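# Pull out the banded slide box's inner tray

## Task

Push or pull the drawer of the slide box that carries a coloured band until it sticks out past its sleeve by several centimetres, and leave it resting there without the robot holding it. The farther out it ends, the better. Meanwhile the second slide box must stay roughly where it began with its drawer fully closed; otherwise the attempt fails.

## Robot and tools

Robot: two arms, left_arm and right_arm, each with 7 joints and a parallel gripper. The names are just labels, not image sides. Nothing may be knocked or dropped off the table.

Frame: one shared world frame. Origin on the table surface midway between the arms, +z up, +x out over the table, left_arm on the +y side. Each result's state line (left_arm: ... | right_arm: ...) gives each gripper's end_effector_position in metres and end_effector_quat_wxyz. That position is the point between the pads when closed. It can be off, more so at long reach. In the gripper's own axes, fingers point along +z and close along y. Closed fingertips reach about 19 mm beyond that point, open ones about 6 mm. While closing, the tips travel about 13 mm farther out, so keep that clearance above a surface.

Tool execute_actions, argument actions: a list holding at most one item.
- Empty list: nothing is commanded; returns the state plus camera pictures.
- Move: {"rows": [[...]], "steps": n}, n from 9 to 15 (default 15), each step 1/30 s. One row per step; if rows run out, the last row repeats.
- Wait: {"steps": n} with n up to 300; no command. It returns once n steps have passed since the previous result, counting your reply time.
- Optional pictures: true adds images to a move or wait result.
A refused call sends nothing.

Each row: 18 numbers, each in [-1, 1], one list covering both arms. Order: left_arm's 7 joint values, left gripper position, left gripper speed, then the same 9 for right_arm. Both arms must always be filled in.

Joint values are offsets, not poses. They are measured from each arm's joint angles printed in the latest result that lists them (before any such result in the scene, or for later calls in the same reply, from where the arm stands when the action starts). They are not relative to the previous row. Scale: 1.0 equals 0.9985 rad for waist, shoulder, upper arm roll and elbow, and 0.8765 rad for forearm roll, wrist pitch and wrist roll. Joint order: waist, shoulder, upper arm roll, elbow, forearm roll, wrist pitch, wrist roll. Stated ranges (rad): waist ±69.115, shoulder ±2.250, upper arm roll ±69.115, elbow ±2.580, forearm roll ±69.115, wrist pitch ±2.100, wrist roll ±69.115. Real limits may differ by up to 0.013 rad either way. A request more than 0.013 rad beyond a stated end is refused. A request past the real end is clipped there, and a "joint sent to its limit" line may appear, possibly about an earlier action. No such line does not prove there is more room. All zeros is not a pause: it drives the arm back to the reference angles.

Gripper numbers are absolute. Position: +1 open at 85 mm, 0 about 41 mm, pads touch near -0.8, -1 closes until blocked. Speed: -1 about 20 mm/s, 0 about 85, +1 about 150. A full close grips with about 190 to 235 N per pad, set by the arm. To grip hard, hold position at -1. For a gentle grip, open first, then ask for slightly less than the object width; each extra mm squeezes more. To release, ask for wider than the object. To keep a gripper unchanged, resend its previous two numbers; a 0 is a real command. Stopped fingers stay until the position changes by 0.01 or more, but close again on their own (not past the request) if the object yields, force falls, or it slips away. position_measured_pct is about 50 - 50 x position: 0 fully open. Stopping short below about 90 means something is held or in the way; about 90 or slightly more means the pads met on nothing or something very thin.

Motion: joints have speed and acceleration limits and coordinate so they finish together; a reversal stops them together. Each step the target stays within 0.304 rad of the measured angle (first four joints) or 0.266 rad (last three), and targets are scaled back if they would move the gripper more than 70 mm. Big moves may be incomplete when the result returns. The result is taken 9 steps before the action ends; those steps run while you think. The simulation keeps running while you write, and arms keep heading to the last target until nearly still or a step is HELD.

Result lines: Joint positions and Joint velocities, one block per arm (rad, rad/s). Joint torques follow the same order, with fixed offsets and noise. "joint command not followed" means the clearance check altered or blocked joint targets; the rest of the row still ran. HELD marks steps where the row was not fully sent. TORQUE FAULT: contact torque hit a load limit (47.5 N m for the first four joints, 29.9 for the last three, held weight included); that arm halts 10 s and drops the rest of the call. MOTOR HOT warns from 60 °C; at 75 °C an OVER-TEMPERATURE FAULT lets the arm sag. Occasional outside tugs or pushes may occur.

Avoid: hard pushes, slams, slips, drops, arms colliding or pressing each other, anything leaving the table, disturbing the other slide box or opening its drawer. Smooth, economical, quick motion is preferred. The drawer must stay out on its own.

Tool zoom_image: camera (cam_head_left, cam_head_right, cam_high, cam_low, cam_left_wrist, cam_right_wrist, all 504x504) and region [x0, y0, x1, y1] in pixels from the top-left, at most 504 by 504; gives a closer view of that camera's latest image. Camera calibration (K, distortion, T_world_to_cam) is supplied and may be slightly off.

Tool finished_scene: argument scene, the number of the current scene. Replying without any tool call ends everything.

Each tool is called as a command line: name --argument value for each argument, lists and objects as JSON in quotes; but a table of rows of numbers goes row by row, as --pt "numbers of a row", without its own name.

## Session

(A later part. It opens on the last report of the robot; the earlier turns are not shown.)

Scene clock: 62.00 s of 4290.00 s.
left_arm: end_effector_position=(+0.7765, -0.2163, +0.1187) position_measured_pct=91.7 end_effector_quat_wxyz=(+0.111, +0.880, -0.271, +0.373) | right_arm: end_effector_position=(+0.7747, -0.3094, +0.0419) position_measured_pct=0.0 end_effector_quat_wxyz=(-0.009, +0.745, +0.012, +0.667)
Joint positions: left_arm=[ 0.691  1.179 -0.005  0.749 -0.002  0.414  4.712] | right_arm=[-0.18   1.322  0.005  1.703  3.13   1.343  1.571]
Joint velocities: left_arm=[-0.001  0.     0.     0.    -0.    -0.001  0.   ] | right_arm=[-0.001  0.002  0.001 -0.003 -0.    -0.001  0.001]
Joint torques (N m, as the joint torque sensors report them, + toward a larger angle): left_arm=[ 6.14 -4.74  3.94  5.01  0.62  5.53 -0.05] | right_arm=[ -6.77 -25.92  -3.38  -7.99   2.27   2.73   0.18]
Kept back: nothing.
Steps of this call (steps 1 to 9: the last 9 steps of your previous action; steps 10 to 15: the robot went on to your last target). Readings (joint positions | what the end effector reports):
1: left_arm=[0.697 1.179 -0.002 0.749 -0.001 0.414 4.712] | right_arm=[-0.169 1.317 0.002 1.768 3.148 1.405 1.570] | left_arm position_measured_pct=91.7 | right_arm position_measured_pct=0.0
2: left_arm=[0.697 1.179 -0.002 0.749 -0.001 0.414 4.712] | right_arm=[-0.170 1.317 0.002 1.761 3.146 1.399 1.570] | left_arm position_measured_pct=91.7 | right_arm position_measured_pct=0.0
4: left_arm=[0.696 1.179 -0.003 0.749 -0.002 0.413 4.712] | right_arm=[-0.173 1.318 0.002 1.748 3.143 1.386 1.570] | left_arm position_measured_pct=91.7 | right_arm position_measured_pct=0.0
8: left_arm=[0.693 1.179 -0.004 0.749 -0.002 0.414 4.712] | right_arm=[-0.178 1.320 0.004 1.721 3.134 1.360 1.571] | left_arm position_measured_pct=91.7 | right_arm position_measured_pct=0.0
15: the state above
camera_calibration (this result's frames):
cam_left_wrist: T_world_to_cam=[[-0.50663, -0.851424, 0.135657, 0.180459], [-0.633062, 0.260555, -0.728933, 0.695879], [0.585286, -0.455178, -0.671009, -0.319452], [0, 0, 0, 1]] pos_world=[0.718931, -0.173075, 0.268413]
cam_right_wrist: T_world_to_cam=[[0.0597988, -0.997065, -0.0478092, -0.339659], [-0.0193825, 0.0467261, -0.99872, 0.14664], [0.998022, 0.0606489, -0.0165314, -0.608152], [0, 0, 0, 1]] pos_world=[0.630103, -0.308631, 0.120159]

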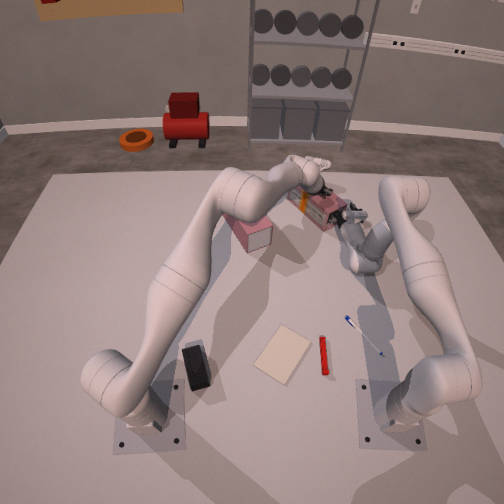

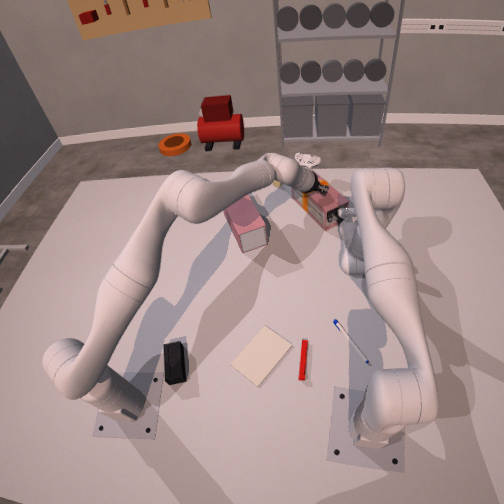

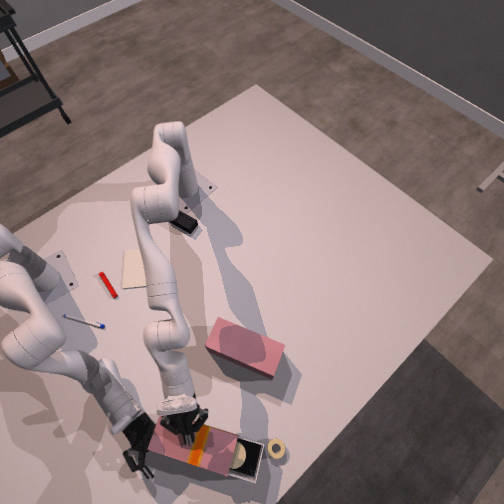

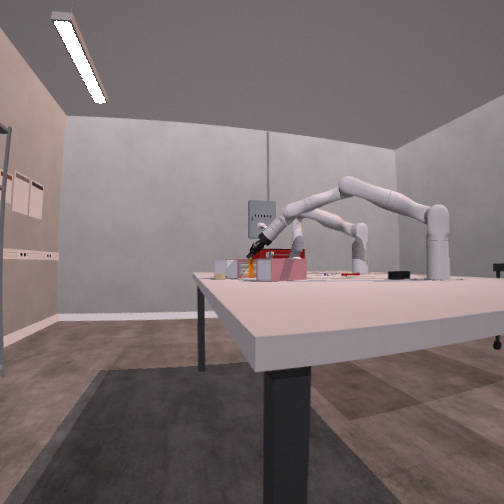

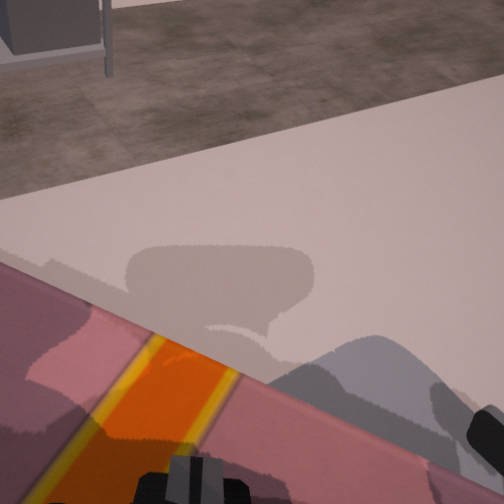

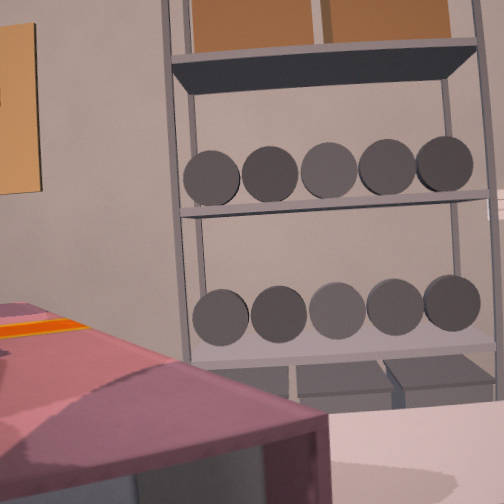

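execute_actions --actions '[{"rows": [[0.008,0.033,0.004,0.02,0.002,0.017,0,-1,0.5,-0.0093,-0.0022,-0.005,0.0006,0.0032,0.0055,0.001,1,0.5],[0.006,0.033,0.003,0.02,0.002,0.017,0,-1,0.5,-0.0103,-0.0015,-0.005,0.006,0.002,0.0125,0.001,1,0.5],[0.004,0.033,0.002,0.02,0.002,0.017,0,-1,0.5,-0.0113,-0.0009,-0.005,0.0115,0.0009,0.0194,0.001,1,0.5],[0.002,0.033,0.001,0.02,0.002,0.017,0,-1,0.5,-0.0123,-0.0002,-0.005,0.0169,-0.0003,0.0264,0.001,1,0.5],[0.001,0.033,0,0.02,0.002,0.017,0,-1,0.5,-0.0132,0.0004,-0.005,0.0224,-0.0014,0.0333,0.001,1,0.5],[0,0.033,0,0.02,0.002,0.017,0,-1,0.5,-0.0142,0.001,-0.005,0.0278,-0.0025,0.0402,0.001,1,0.5],[0,0.033,0,0.02,0.002,0.017,0,-1,0.5,-0.0152,0.0017,-0.005,0.0333,-0.0037,0.0472,0.001,1,0.5],[0,0.033,0,0.02,0.002,0.017,0,-1,0.5,-0.0162,0.0023,-0.005,0.0387,-0.0048,0.0541,0.0011,1,0.5]], "steps": 12}]'

execute_actions --actions '[{"steps": 10}]' --pictures true

Scene clock: 78.27 s of 4290.00 s.
left_arm: end_effector_position=(+0.7769, -0.2157, +0.1187) position_measured_pct=91.7 end_effector_quat_wxyz=(+0.111, +0.881, -0.270, +0.373) | right_arm: end_effector_position=(+0.7725, -0.3067, +0.0419) position_measured_pct=0.0 end_effector_quat_wxyz=(-0.010, +0.745, +0.013, +0.667)
Joint positions: left_arm=[ 0.69   1.179 -0.003  0.749 -0.001  0.414  4.712] | right_arm=[-0.183  1.322  0.003  1.71   3.129  1.351  1.572]
Joint velocities: left_arm=[-0.011 -0.     0.006 -0.     0.015 -0.001 -0.   ] | right_arm=[-0.056  0.011 -0.027  0.122 -0.011  0.161  0.004]
Joint torques (N m, as the joint torque sensors report them, + toward a larger angle): left_arm=[ 0.83 -4.19  1.02  4.58  0.02  5.69  0.3 ] | right_arm=[ -3.97 -24.18  -1.7   -4.62   1.17   3.     0.05]
Steps of this call (steps 1 to 15: the robot went on to your last target; steps 16 to 90: nothing new was sent; then 13.17 s passed at rest; steps 91 to 93: the first 3 steps of this action). Readings (joint positions | what the end effector reports):
91: left_arm=[0.691 1.179 -0.004 0.749 -0.002 0.414 4.712] | right_arm=[-0.180 1.322 0.005 1.704 3.129 1.343 1.571] | left_arm position_measured_pct=91.7 | right_arm position_measured_pct=0.0
92: left_arm=[0.690 1.179 -0.004 0.749 -0.002 0.414 4.712] | right_arm=[-0.181 1.321 0.004 1.707 3.129 1.346 1.572] | left_arm position_measured_pct=91.7 | right_arm position_measured_pct=0.0
93: the state above

Scene clock: 78.60 s of 4290.00 s.
left_arm: end_effector_position=(+0.7768, -0.2155, +0.1187) position_measured_pct=91.7 end_effector_quat_wxyz=(+0.111, +0.881, -0.270, +0.373) | right_arm: end_effector_position=(+0.7626, -0.3011, +0.0420) position_measured_pct=0.0 end_effector_quat_wxyz=(-0.012, +0.743, +0.014, +0.669)
Joint positions: left_arm=[ 0.69   1.178 -0.005  0.75  -0.001  0.415  4.712] | right_arm=[-0.192  1.324  0.001  1.741  3.123  1.39   1.572]
Joint velocities: left_arm=[-0.     0.    -0.     0.001 -0.    -0.    -0.   ] | right_arm=[-0.002 -0.001  0.001  0.004 -0.001  0.004  0.   ]
Joint torques (N m, as the joint torque sensors report them, + toward a larger angle): left_arm=[ 0.03 -4.    0.7   4.14 -0.29  5.34  0.21] | right_arm=[ -2.66 -23.58  -1.21  -2.71   1.25   2.84   0.2 ]
Kept back: nothing.
Steps of this call (steps 1 to 9: the last 9 steps of your previous action; step 10: the robot went on to your last target). Readings (joint positions | what the end effector reports):
1: left_arm=[0.689 1.179 -0.003 0.749 -0.001 0.414 4.712] | right_arm=[-0.185 1.322 0.002 1.715 3.129 1.357 1.572] | left_arm position_measured_pct=91.7 | right_arm position_measured_pct=0.0
2: left_arm=[0.689 1.179 -0.003 0.749 -0.001 0.414 4.712] | right_arm=[-0.187 1.322 0.001 1.719 3.129 1.363 1.572] | left_arm position_measured_pct=91.7 | right_arm position_measured_pct=0.0
4: left_arm=[0.690 1.179 -0.004 0.749 -0.001 0.415 4.712] | right_arm=[-0.191 1.323 0.000 1.728 3.127 1.375 1.572] | left_arm position_measured_pct=91.7 | right_arm position_measured_pct=0.0
8: left_arm=[0.690 1.178 -0.005 0.750 -0.001 0.415 4.712] | right_arm=[-0.192 1.324 0.001 1.741 3.124 1.390 1.572] | left_arm position_measured_pct=91.7 | right_arm position_measured_pct=0.0
10: the state above
camera_calibration (this result's frames):
cam_left_wrist: T_world_to_cam=[[-0.50508, -0.852146, 0.136896, 0.179761], [-0.63456, 0.259139, -0.728135, 0.696557], [0.585002, -0.454635, -0.671624, -0.318838], [0, 0, 0, 1]] pos_world=[0.719322, -0.172278, 0.268439]
cam_right_wrist: T_world_to_cam=[[0.0675693, -0.996472, -0.0497718, -0.336291], [-0.0125369, 0.0490339, -0.998718, 0.141649], [0.997636, 0.0681067, -0.00917951, -0.594319], [0, 0, 0, 1]] pos_world=[0.617413, -0.301573, 0.119274]

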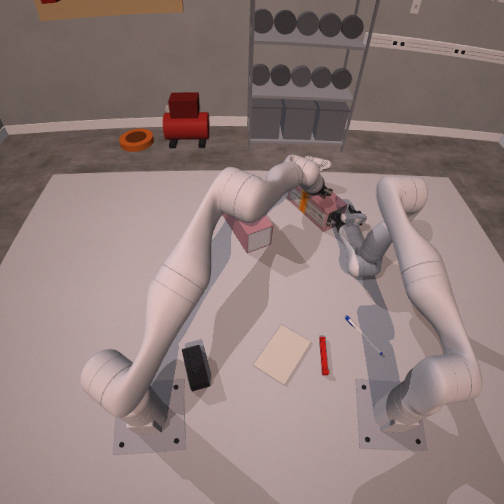

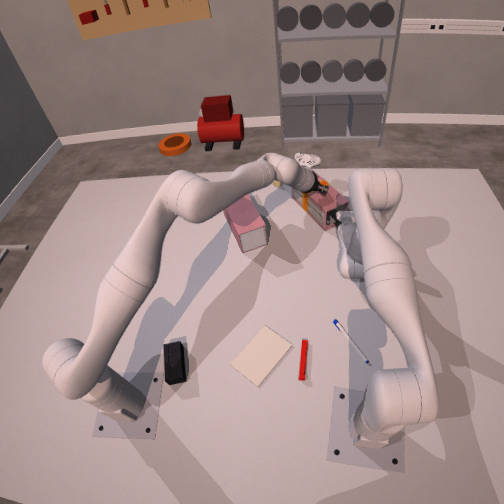

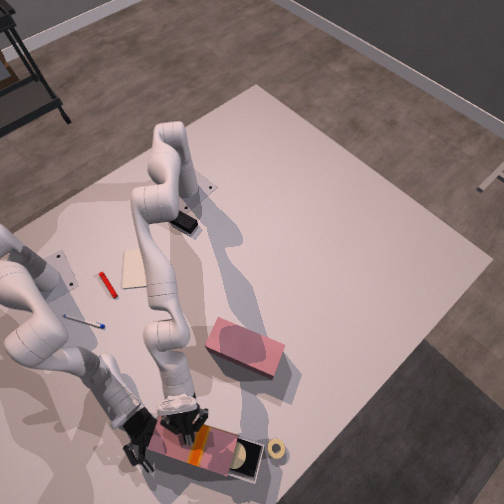

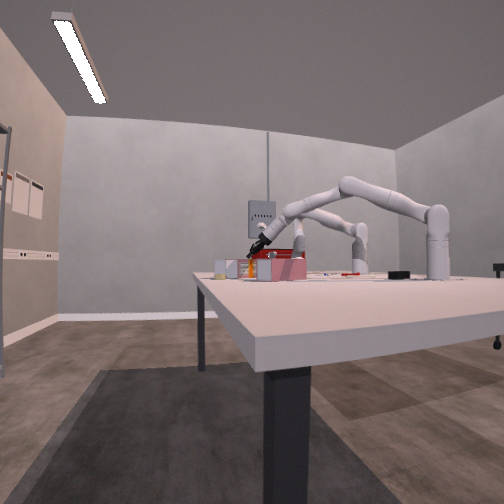

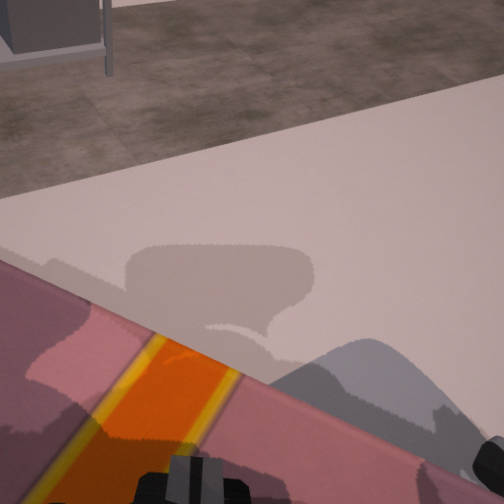

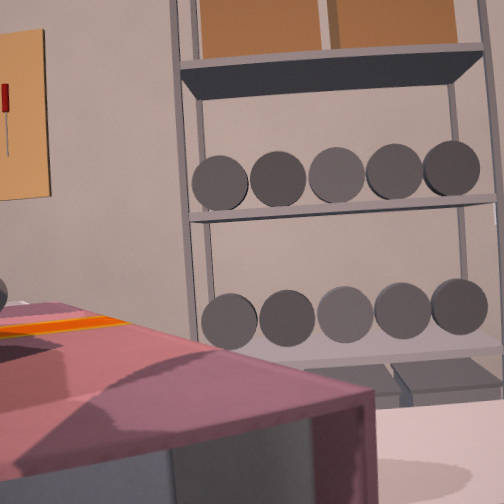

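execute_actions --actions '[{"rows": [[0.001,0.034,0,0.019,0,0.016,0,-1,0.5,-0.0066,0.0007,-0.001,-0.0053,0.0004,-0.0058,0.0005,1,0.5],[0.001,0.034,0,0.019,0,0.016,0,-1,0.5,-0.0089,0.0012,-0.001,-0.0112,-0.0024,-0.012,0.001,1,0.5],[0.001,0.034,0,0.019,0,0.016,0,-1,0.5,-0.0113,0.0016,-0.001,-0.017,-0.0051,-0.0181,0.0015,1,0.5],[0.001,0.034,0,0.019,0,0.016,0,-1,0.5,-0.0137,0.0021,-0.001,-0.0229,-0.0079,-0.0243,0.002,1,0.5],[0.001,0.034,0,0.019,0,0.016,0,-1,0.5,-0.016,0.0025,-0.001,-0.0288,-0.0107,-0.0305,0.0025,1,0.5],[0.001,0.034,0,0.019,0,0.016,0,-1,0.5,-0.0184,0.0029,-0.001,-0.0347,-0.0135,-0.0367,0.0029,1,0.5],[0.001,0.034,0,0.019,0,0.016,0,-1,0.5,-0.0208,0.0034,-0.001,-0.0406,-0.0163,-0.0429,0.0034,1,0.5],[0.001,0.034,0,0.019,0,0.016,0,-1,0.5,-0.0232,0.0038,-0.001,-0.0464,-0.019,-0.049,0.0039,1,0.5],[0.001,0.034,0,0.019,0,0.016,0,-1,0.5,-0.0255,0.0043,-0.001,-0.0523,-0.0218,-0.0552,0.0044,1,0.5],[0.001,0.034,0,0.019,0,0.016,0,-1,0.5,-0.0279,0.0047,-0.001,-0.0582,-0.0246,-0.0614,0.0049,1,0.5],[0.001,0.034,0,0.019,0,0.016,0,-1,0.5,-0.0303,0.0051,-0.001,-0.0641,-0.0274,-0.0676,0.0054,1,0.5],[0.001,0.034,0,0.019,0,0.016,0,-1,0.5,-0.0326,0.0056,-0.001,-0.07,-0.0302,-0.0737,0.0059,1,0.5]], "steps": 15}]'

execute_actions --actions '[{"steps": 14}]' --pictures true

Scene clock: 80.17 s of 4290.00 s.
left_arm: end_effector_position=(+0.7773, -0.2147, +0.1187) position_measured_pct=91.7 end_effector_quat_wxyz=(+0.110, +0.881, -0.270, +0.373) | right_arm: end_effector_position=(+0.7696, -0.2987, +0.0412) position_measured_pct=0.0 end_effector_quat_wxyz=(-0.010, +0.743, +0.014, +0.669)
Joint positions: left_arm=[ 0.69   1.178 -0.005  0.749 -0.002  0.415  4.712] | right_arm=[-0.201  1.326  0.004  1.717  3.111  1.367  1.574]
Joint velocities: left_arm=[-0.024  0.009 -0.019 -0.005 -0.008 -0.016  0.   ] | right_arm=[-0.038  0.008  0.018 -0.142 -0.099 -0.135  0.007]
Joint torques (N m, as the joint torque sensors report them, + toward a larger angle): left_arm=[ 1.73 -3.41  1.24  4.65  0.4   5.22  0.22] | right_arm=[ -7.   -24.44  -3.78  -7.08   2.66   1.83   0.38]
Steps of this call (steps 1 to 30: the robot went on to your last target; steps 31 to 41: nothing new was sent; steps 42 to 47: the first 6 steps of this action). Readings (joint positions | what the end effector reports):
42: left_arm=[0.690 1.179 -0.005 0.749 -0.001 0.415 4.712] | right_arm=[-0.193 1.324 0.002 1.740 3.123 1.389 1.572] | left_arm position_measured_pct=91.7 | right_arm position_measured_pct=0.0
43: left_arm=[0.690 1.178 -0.005 0.749 -0.001 0.415 4.712] | right_arm=[-0.195 1.324 0.003 1.737 3.121 1.386 1.572] | left_arm position_measured_pct=91.7 | right_arm position_measured_pct=0.0
45: left_arm=[0.690 1.178 -0.005 0.749 -0.001 0.415 4.712] | right_arm=[-0.198 1.325 0.004 1.727 3.117 1.377 1.573] | left_arm position_measured_pct=91.7 | right_arm position_measured_pct=0.0
47: the state above

Scene clock: 80.63 s of 4290.00 s.
left_arm: end_effector_position=(+0.7828, -0.2078, +0.1187) position_measured_pct=91.7 end_effector_quat_wxyz=(+0.107, +0.881, -0.267, +0.375) | right_arm: end_effector_position=(+0.7810, -0.2937, +0.0394) position_measured_pct=0.0 end_effector_quat_wxyz=(-0.008, +0.745, +0.013, +0.667)
Joint positions: left_arm=[ 0.682  1.179 -0.009  0.748 -0.003  0.413  4.712] | right_arm=[-0.215  1.33   0.006  1.677  3.092  1.327  1.577]
Joint velocities: left_arm=[ 0.001  0.     0.001  0.001  0.    -0.     0.   ] | right_arm=[-0.     0.001  0.001 -0.001 -0.001 -0.001 -0.001]
Joint torques (N m, as the joint torque sensors report them, + toward a larger angle): left_arm=[ 5.52 -4.27  3.45  5.36  0.56  5.95  0.09] | right_arm=[ -7.47 -25.14  -3.47  -8.85   2.36   1.92   0.35]
Kept back: nothing.
Steps of this call (steps 1 to 9: the last 9 steps of your previous action; steps 10 to 14: the robot went on to your last target). Readings (joint positions | what the end effector reports):
1: left_arm=[0.689 1.179 -0.006 0.749 -0.002 0.415 4.712] | right_arm=[-0.203 1.326 0.005 1.712 3.108 1.362 1.574] | left_arm position_measured_pct=91.7 | right_arm position_measured_pct=0.0
2: left_arm=[0.688 1.179 -0.006 0.749 -0.002 0.414 4.712] | right_arm=[-0.205 1.327 0.005 1.707 3.106 1.358 1.574] | left_arm position_measured_pct=91.7 | right_arm position_measured_pct=0.0
4: left_arm=[0.686 1.179 -0.008 0.748 -0.003 0.413 4.712] | right_arm=[-0.209 1.328 0.005 1.697 3.101 1.346 1.575] | left_arm position_measured_pct=91.7 | right_arm position_measured_pct=0.0
8: left_arm=[0.683 1.179 -0.009 0.748 -0.003 0.413 4.712] | right_arm=[-0.215 1.330 0.005 1.678 3.093 1.328 1.577] | left_arm position_measured_pct=91.7 | right_arm position_measured_pct=0.0
14: the state above
camera_calibration (this result's frames):
cam_left_wrist: T_world_to_cam=[[-0.49808, -0.85715, 0.131186, 0.183452], [-0.633493, 0.256384, -0.730037, 0.697194], [0.592117, -0.446722, -0.670698, -0.322925], [0, 0, 0, 1]] pos_world=[0.724251, -0.165761, 0.268325]
cam_right_wrist: T_world_to_cam=[[0.0590556, -0.997178, -0.0463533, -0.32403], [-0.0178214, 0.0453738, -0.998811, 0.141906], [0.998096, 0.0598115, -0.0150915, -0.61575], [0, 0, 0, 1]] pos_world=[0.636242, -0.292725, 0.117424]

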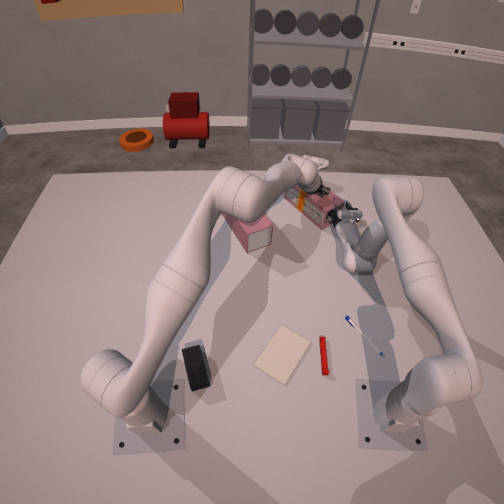

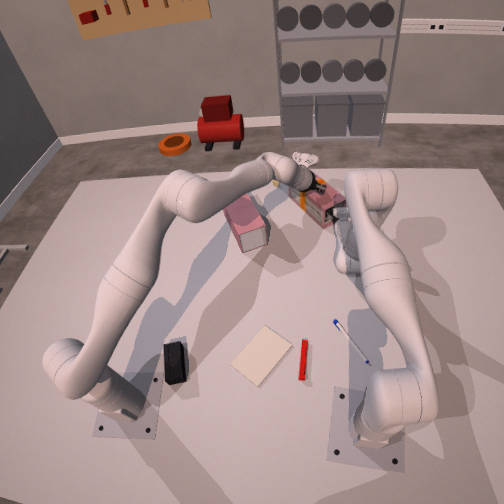

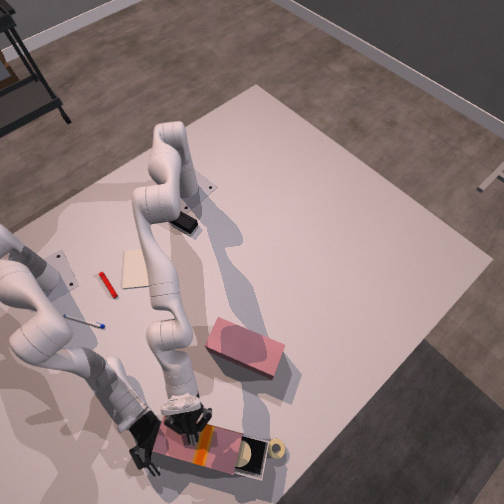

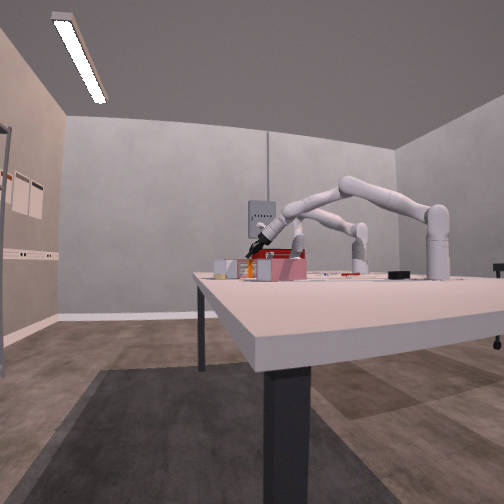

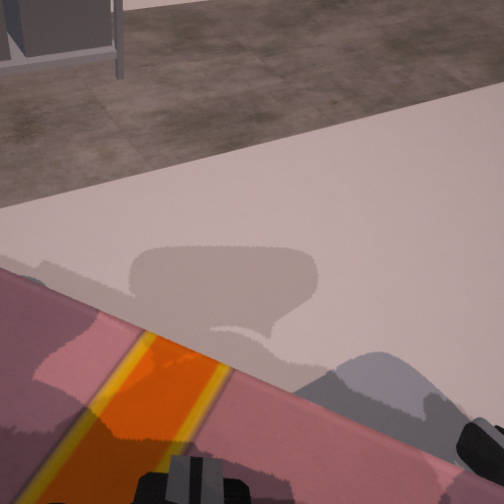

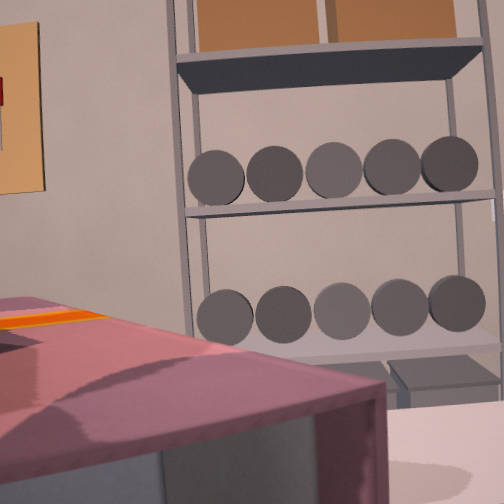

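zoom_image --camera "cam_high" --region '[90, 380, 310, 504]'

Region (90, 380, 310, 504) of cam_high's 504x504 image, scaled by 2.291, with more detail than that image has; it fills the top 284 rows of this view, and the rest is white.

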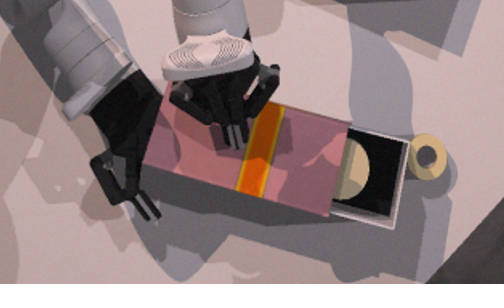

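execute_actions --actions '[{"rows": [[0.007,0.033,0.003,0.02,0.002,0.016,0,-1,0.5,0.0033,-0.0022,-0.006,0.0144,0.02,0.0192,-0.0008,1,0.5],[0.005,0.033,0.002,0.02,0.001,0.016,0,-1,0.5,0.0162,-0.0039,-0.006,0.0346,0.0349,0.0403,-0.0018,1,0.5],[0.003,0.033,0.001,0.02,0.001,0.016,0,-1,0.5,0.0291,-0.0057,-0.006,0.0549,0.0498,0.0613,-0.0028,1,0.5],[0.001,0.033,0,0.02,0,0.016,0,-1,0.5,0.042,-0.0075,-0.006,0.0751,0.0647,0.0823,-0.0038,1,0.5],[0,0.033,0,0.02,0,0.016,0,-1,0.5,0.055,-0.0093,-0.006,0.0954,0.0797,0.1034,-0.0048,1,0.5],[0,0.033,0,0.02,0,0.016,0,-1,0.5,0.0679,-0.011,-0.006,0.1157,0.0946,0.1244,-0.0058,1,0.5],[0,0.033,0,0.02,0,0.016,0,-1,0.5,0.0808,-0.0128,-0.006,0.1359,0.1095,0.1454,-0.0068,1,0.5],[0,0.033,0,0.02,0,0.016,0,-1,0.5,0.0909,-0.0123,-0.006,0.1502,0.1209,0.1621,-0.0049,1,0.5],[0,0.033,0,0.02,0,0.016,0,-1,0.5,0.1011,-0.0117,-0.006,0.1644,0.1324,0.1789,-0.003,1,0.5],[0,0.033,0,0.02,0,0.016,0,-1,0.5,0.1112,-0.0112,-0.006,0.1787,0.1438,0.1956,-0.0011,1,0.5],[0,0.033,0,0.02,0,0.016,0,-1,0.5,0.1214,-0.0106,-0.006,0.1929,0.1553,0.2124,0.0008,1,0.5],[0,0.03,0,0.018,0,0.015,0,-1,0.5,0.1315,-0.0101,-0.006,0.2072,0.1667,0.2291,0.0026,1,0.5],[0,0.027,0,0.016,0,0.014,0,-1,0.5,0.1416,-0.0095,-0.006,0.2214,0.1781,0.2458,0.0045,1,0.5],[0,0.024,0,0.014,0,0.013,0,-1,0.5,0.1518,-0.009,-0.006,0.2357,0.1896,0.2626,0.0064,1,0.5],[0,0.021,0,0.012,0,0.012,0,-1,0.5,0.1619,-0.0084,-0.006,0.2499,0.201,0.2793,0.0083,1,0.5]], "steps": 15}]'

execute_actions --actions '[{"rows": [[0,0.016,0,0.009,0,0.012,0,-1,0.5,0.045,0.002,0,0.065,0.052,0.076,0.008,1,0.5],[0,0.01,0,0.006,0,0.014,0,-1,0.5,0.048,0.002,0,0.069,0.055,0.081,0.008,1,0.5],[0,0.004,0,0.002,0,0.018,0,-1,0.5,0.05,0.003,0,0.072,0.057,0.084,0.009,1,0.5],[0,-0.002,0,-0.001,0,0.024,0,-1,0.5,0.05,0.003,0,0.072,0.057,0.084,0.009,1,0.5],[0,-0.008,0,-0.004,0,0.031,0,-1,0.5,0.05,0.003,0,0.072,0.057,0.084,0.009,1,0.5],[0,-0.014,0,-0.008,0,0.039,0,-1,0.5,0.05,0.003,0,0.072,0.057,0.084,0.009,1,0.5],[0,-0.02,0,-0.011,0,0.047,0,-1,0.5,0.05,0.003,0,0.072,0.057,0.084,0.009,1,0.5],[0,-0.026,0,-0.014,0,0.055,0,-1,0.5,0.05,0.003,0,0.072,0.057,0.084,0.009,1,0.5],[0,-0.032,0,-0.017,0,0.062,0,-1,0.5,0.05,0.003,0,0.072,0.057,0.084,0.009,1,0.5],[0,-0.038,0,-0.02,0,0.069,0,-1,0.5,0.05,0.003,0,0.072,0.057,0.084,0.009,1,0.5],[0,-0.043,0,-0.023,0,0.076,0,-1,0.5,0.05,0.003,0,0.072,0.057,0.084,0.009,1,0.5],[0,-0.048,0,-0.026,0,0.082,0,-1,0.5,0.05,0.003,0,0.072,0.057,0.084,0.009,1,0.5]], "steps": 15}]'

execute_actions --actions '[{"steps": 15}]' --pictures true

Scene clock: 85.07 s of 4290.00 s.
left_arm: end_effector_position=(+0.7832, -0.2073, +0.1187) position_measured_pct=91.7 end_effector_quat_wxyz=(+0.107, +0.882, -0.266, +0.375) | right_arm: end_effector_position=(+0.7625, -0.3069, +0.0416) position_measured_pct=0.0 end_effector_quat_wxyz=(-0.012, +0.743, +0.016, +0.669)
Joint positions: left_arm=[ 0.681  1.179 -0.008  0.748 -0.003  0.413  4.712] | right_arm=[-0.176  1.323 -0.001  1.741  3.142  1.388  1.574]
Joint velocities: left_arm=[ 0.011  0.001 -0.013 -0.001 -0.012 -0.001  0.   ] | right_arm=[ 0.321 -0.049 -0.     0.557  0.37   0.517 -0.025]
Joint torques (N m, as the joint torque sensors report them, + toward a larger angle): left_arm=[-0.17 -4.05 -0.3   4.98 -0.58  5.44 -0.21] | right_arm=[  0.18 -22.78   0.43  -3.9    0.14   2.65   0.4 ]
Steps of this call (steps 1 to 30: the robot went on to your last target; steps 31 to 90: nothing new was sent; then 1.23 s passed at rest; steps 91 to 96: the first 6 steps of this action). Readings (joint positions | what the end effector reports):
91: left_arm=[0.681 1.180 -0.009 0.748 -0.003 0.413 4.712] | right_arm=[-0.214 1.330 0.005 1.678 3.093 1.328 1.577] | left_arm position_measured_pct=91.7 | right_arm position_measured_pct=0.0
92: left_arm=[0.681 1.179 -0.008 0.748 -0.002 0.413 4.712] | right_arm=[-0.211 1.330 0.004 1.682 3.097 1.331 1.577] | left_arm position_measured_pct=91.7 | right_arm position_measured_pct=0.0
94: left_arm=[0.680 1.179 -0.008 0.748 -0.002 0.413 4.712] | right_arm=[-0.196 1.327 0.000 1.705 3.117 1.355 1.576] | left_arm position_measured_pct=91.7 | right_arm position_measured_pct=0.0
96: the state above

Scene clock: 85.57 s of 4290.00 s.
left_arm: end_effector_position=(+0.7811, -0.2058, +0.1259) position_measured_pct=91.7 end_effector_quat_wxyz=(+0.105, +0.883, -0.267, +0.370) | right_arm: end_effector_position=(+0.6873, -0.3603, +0.0436) position_measured_pct=0.0 end_effector_quat_wxyz=(-0.017, +0.743, +0.016, +0.669)
Joint positions: left_arm=[ 0.681  1.167 -0.009  0.745 -0.003  0.439  4.712] | right_arm=[-0.031  1.324  0.001  1.963  3.294  1.609  1.588]
Joint velocities: left_arm=[ 0.002 -0.103 -0.    -0.073 -0.     0.188 -0.001] | right_arm=[ 0.013  0.001 -0.008  0.034  0.029  0.039  0.004]
Joint torques (N m, as the joint torque sensors report them, + toward a larger angle): left_arm=[ -0.59 -32.43   0.32 -10.78  -0.39  -2.41   0.03] | right_arm=[ -2.01 -22.08  -1.16  -2.59   0.58   3.05   0.29]
Steps of this call (steps 1 to 9: the last 9 steps of your previous action; steps 10 to 15: the first 6 steps of this action, its rows measured from where the robot was after step 9). Readings (joint positions | what the end effector reports):
9: left_arm=[0.681 1.178 -0.009 0.748 -0.003 0.415 4.712] | right_arm=[-0.077 1.321 -0.000 1.893 3.245 1.537 1.580] | left_arm position_measured_pct=91.7 | right_arm position_measured_pct=0.0
10: left_arm=[0.681 1.177 -0.009 0.748 -0.003 0.416 4.712] | right_arm=[-0.066 1.322 -0.000 1.908 3.256 1.553 1.582] | left_arm position_measured_pct=91.7 | right_arm position_measured_pct=0.0
11: left_arm=[0.681 1.175 -0.009 0.748 -0.003 0.419 4.712] | right_arm=[-0.054 1.322 -0.001 1.926 3.268 1.570 1.584] | left_arm position_measured_pct=91.7 | right_arm position_measured_pct=0.0
13: left_arm=[0.681 1.172 -0.009 0.748 -0.003 0.428 4.712] | right_arm=[-0.036 1.324 0.001 1.953 3.287 1.599 1.587] | left_arm position_measured_pct=91.7 | right_arm position_measured_pct=0.0
15: the state above

Scene clock: 86.07 s of 4290.00 s.
left_arm: end_effector_position=(+0.7828, -0.2070, +0.1610) position_measured_pct=91.7 end_effector_quat_wxyz=(+0.107, +0.881, -0.266, +0.376) | right_arm: end_effector_position=(+0.6866, -0.3617, +0.0438) position_measured_pct=0.0 end_effector_quat_wxyz=(-0.017, +0.743, +0.015, +0.669)
Joint positions: left_arm=[ 0.681  1.13  -0.009  0.722 -0.003  0.487  4.712] | right_arm=[-0.027  1.324 -0.     1.965  3.295  1.611  1.588]
Joint velocities: left_arm=[-0.     0.001  0.     0.002  0.    -0.001  0.   ] | right_arm=[ 0.001 -0.    -0.    -0.     0.     0.001  0.   ]
Joint torques (N m, as the joint torque sensors report them, + toward a larger angle): left_arm=[ -0.39 -30.14   0.33 -10.78  -0.41  -1.92   0.25] | right_arm=[ -0.31 -21.48  -0.46  -1.48   0.34   2.8    0.02]
Kept back: nothing.
Steps of this call (steps 1 to 9: the last 9 steps of your previous action; steps 10 to 15: the robot went on to your last target). Readings (joint positions | what the end effector reports):
1: left_arm=[0.681 1.163 -0.009 0.742 -0.003 0.446 4.712] | right_arm=[-0.030 1.324 0.001 1.964 3.295 1.610 1.588] | left_arm position_measured_pct=91.7 | right_arm position_measured_pct=0.0
2: left_arm=[0.681 1.158 -0.009 0.739 -0.003 0.453 4.712] | right_arm=[-0.029 1.324 -0.000 1.964 3.295 1.611 1.588] | left_arm position_measured_pct=91.7 | right_arm position_measured_pct=0.0
4: left_arm=[0.681 1.148 -0.009 0.733 -0.003 0.466 4.712] | right_arm=[-0.028 1.324 -0.000 1.965 3.295 1.611 1.588] | left_arm position_measured_pct=91.7 | right_arm position_measured_pct=0.0
8: left_arm=[0.681 1.130 -0.009 0.722 -0.003 0.485 4.712] | right_arm=[-0.028 1.324 -0.000 1.965 3.295 1.611 1.588] | left_arm position_measured_pct=91.7 | right_arm position_measured_pct=0.0
15: the state above
camera_calibration (this result's frames):
cam_left_wrist: T_world_to_cam=[[-0.497217, -0.857617, 0.131412, 0.1778], [-0.632359, 0.254506, -0.731676, 0.726897], [0.594052, -0.446901, -0.668866, -0.296026], [0, 0, 0, 1]] pos_world=[0.723919, -0.164809, 0.310486]
cam_right_wrist: T_world_to_cam=[[0.0742683, -0.995629, -0.0566356, -0.395441], [-0.0148488, 0.0556821, -0.998338, 0.149358], [0.997128, 0.0749858, -0.0106485, -0.511477], [0, 0, 0, 1]] pos_world=[0.541594, -0.363676, 0.121267]

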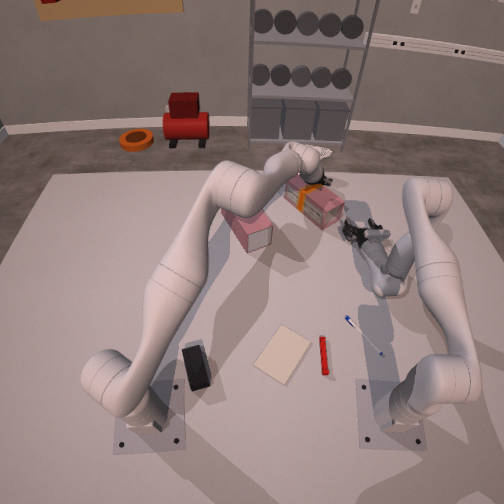

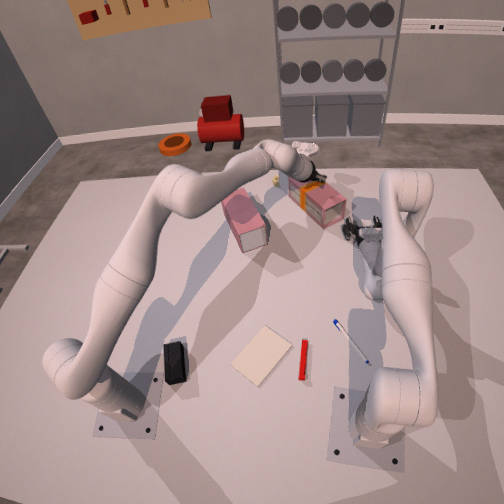

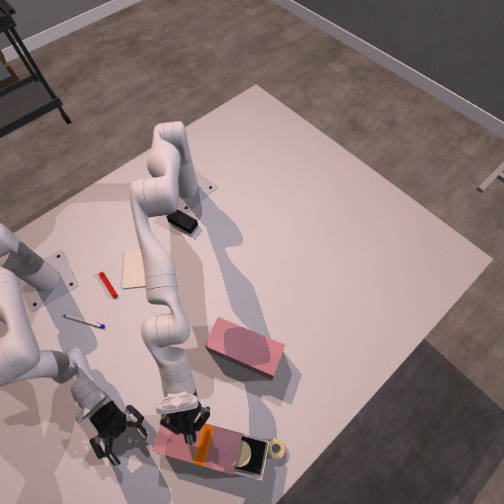

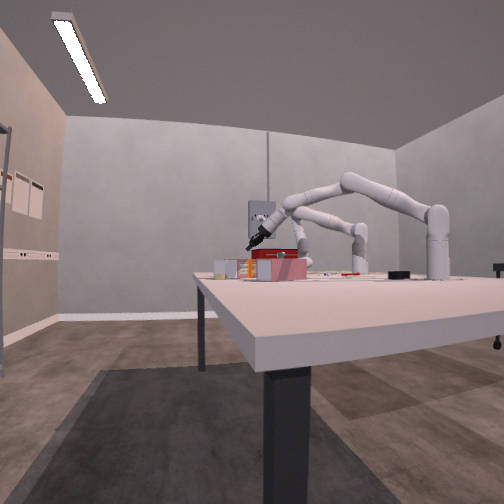

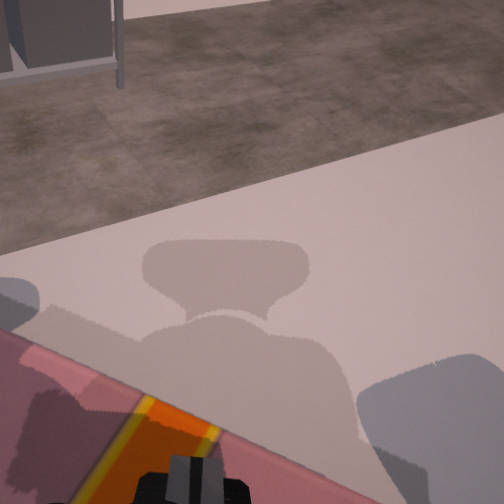

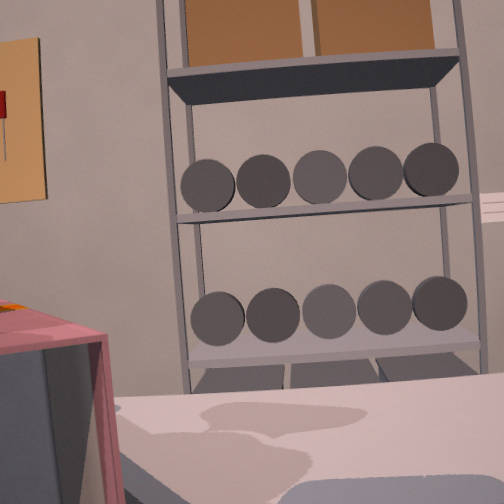

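zoom_image --camera "cam_high" --region '[90, 300, 310, 504]'

Region (90, 300, 310, 504) of cam_high's 504x504 image, scaled by 2.291, with more detail than that image has; it fills the top 467 rows of this view, and the rest is white.

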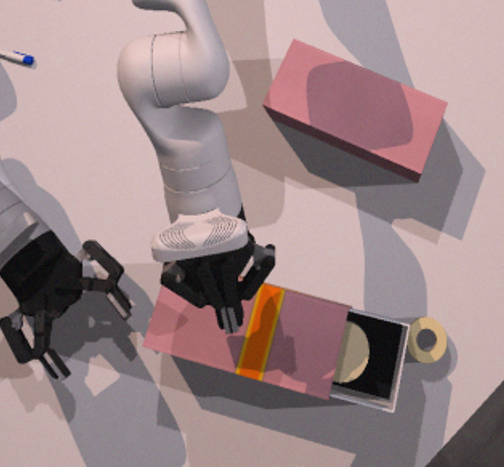

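finished_scene --scene 2

The scene is finished: the task was done.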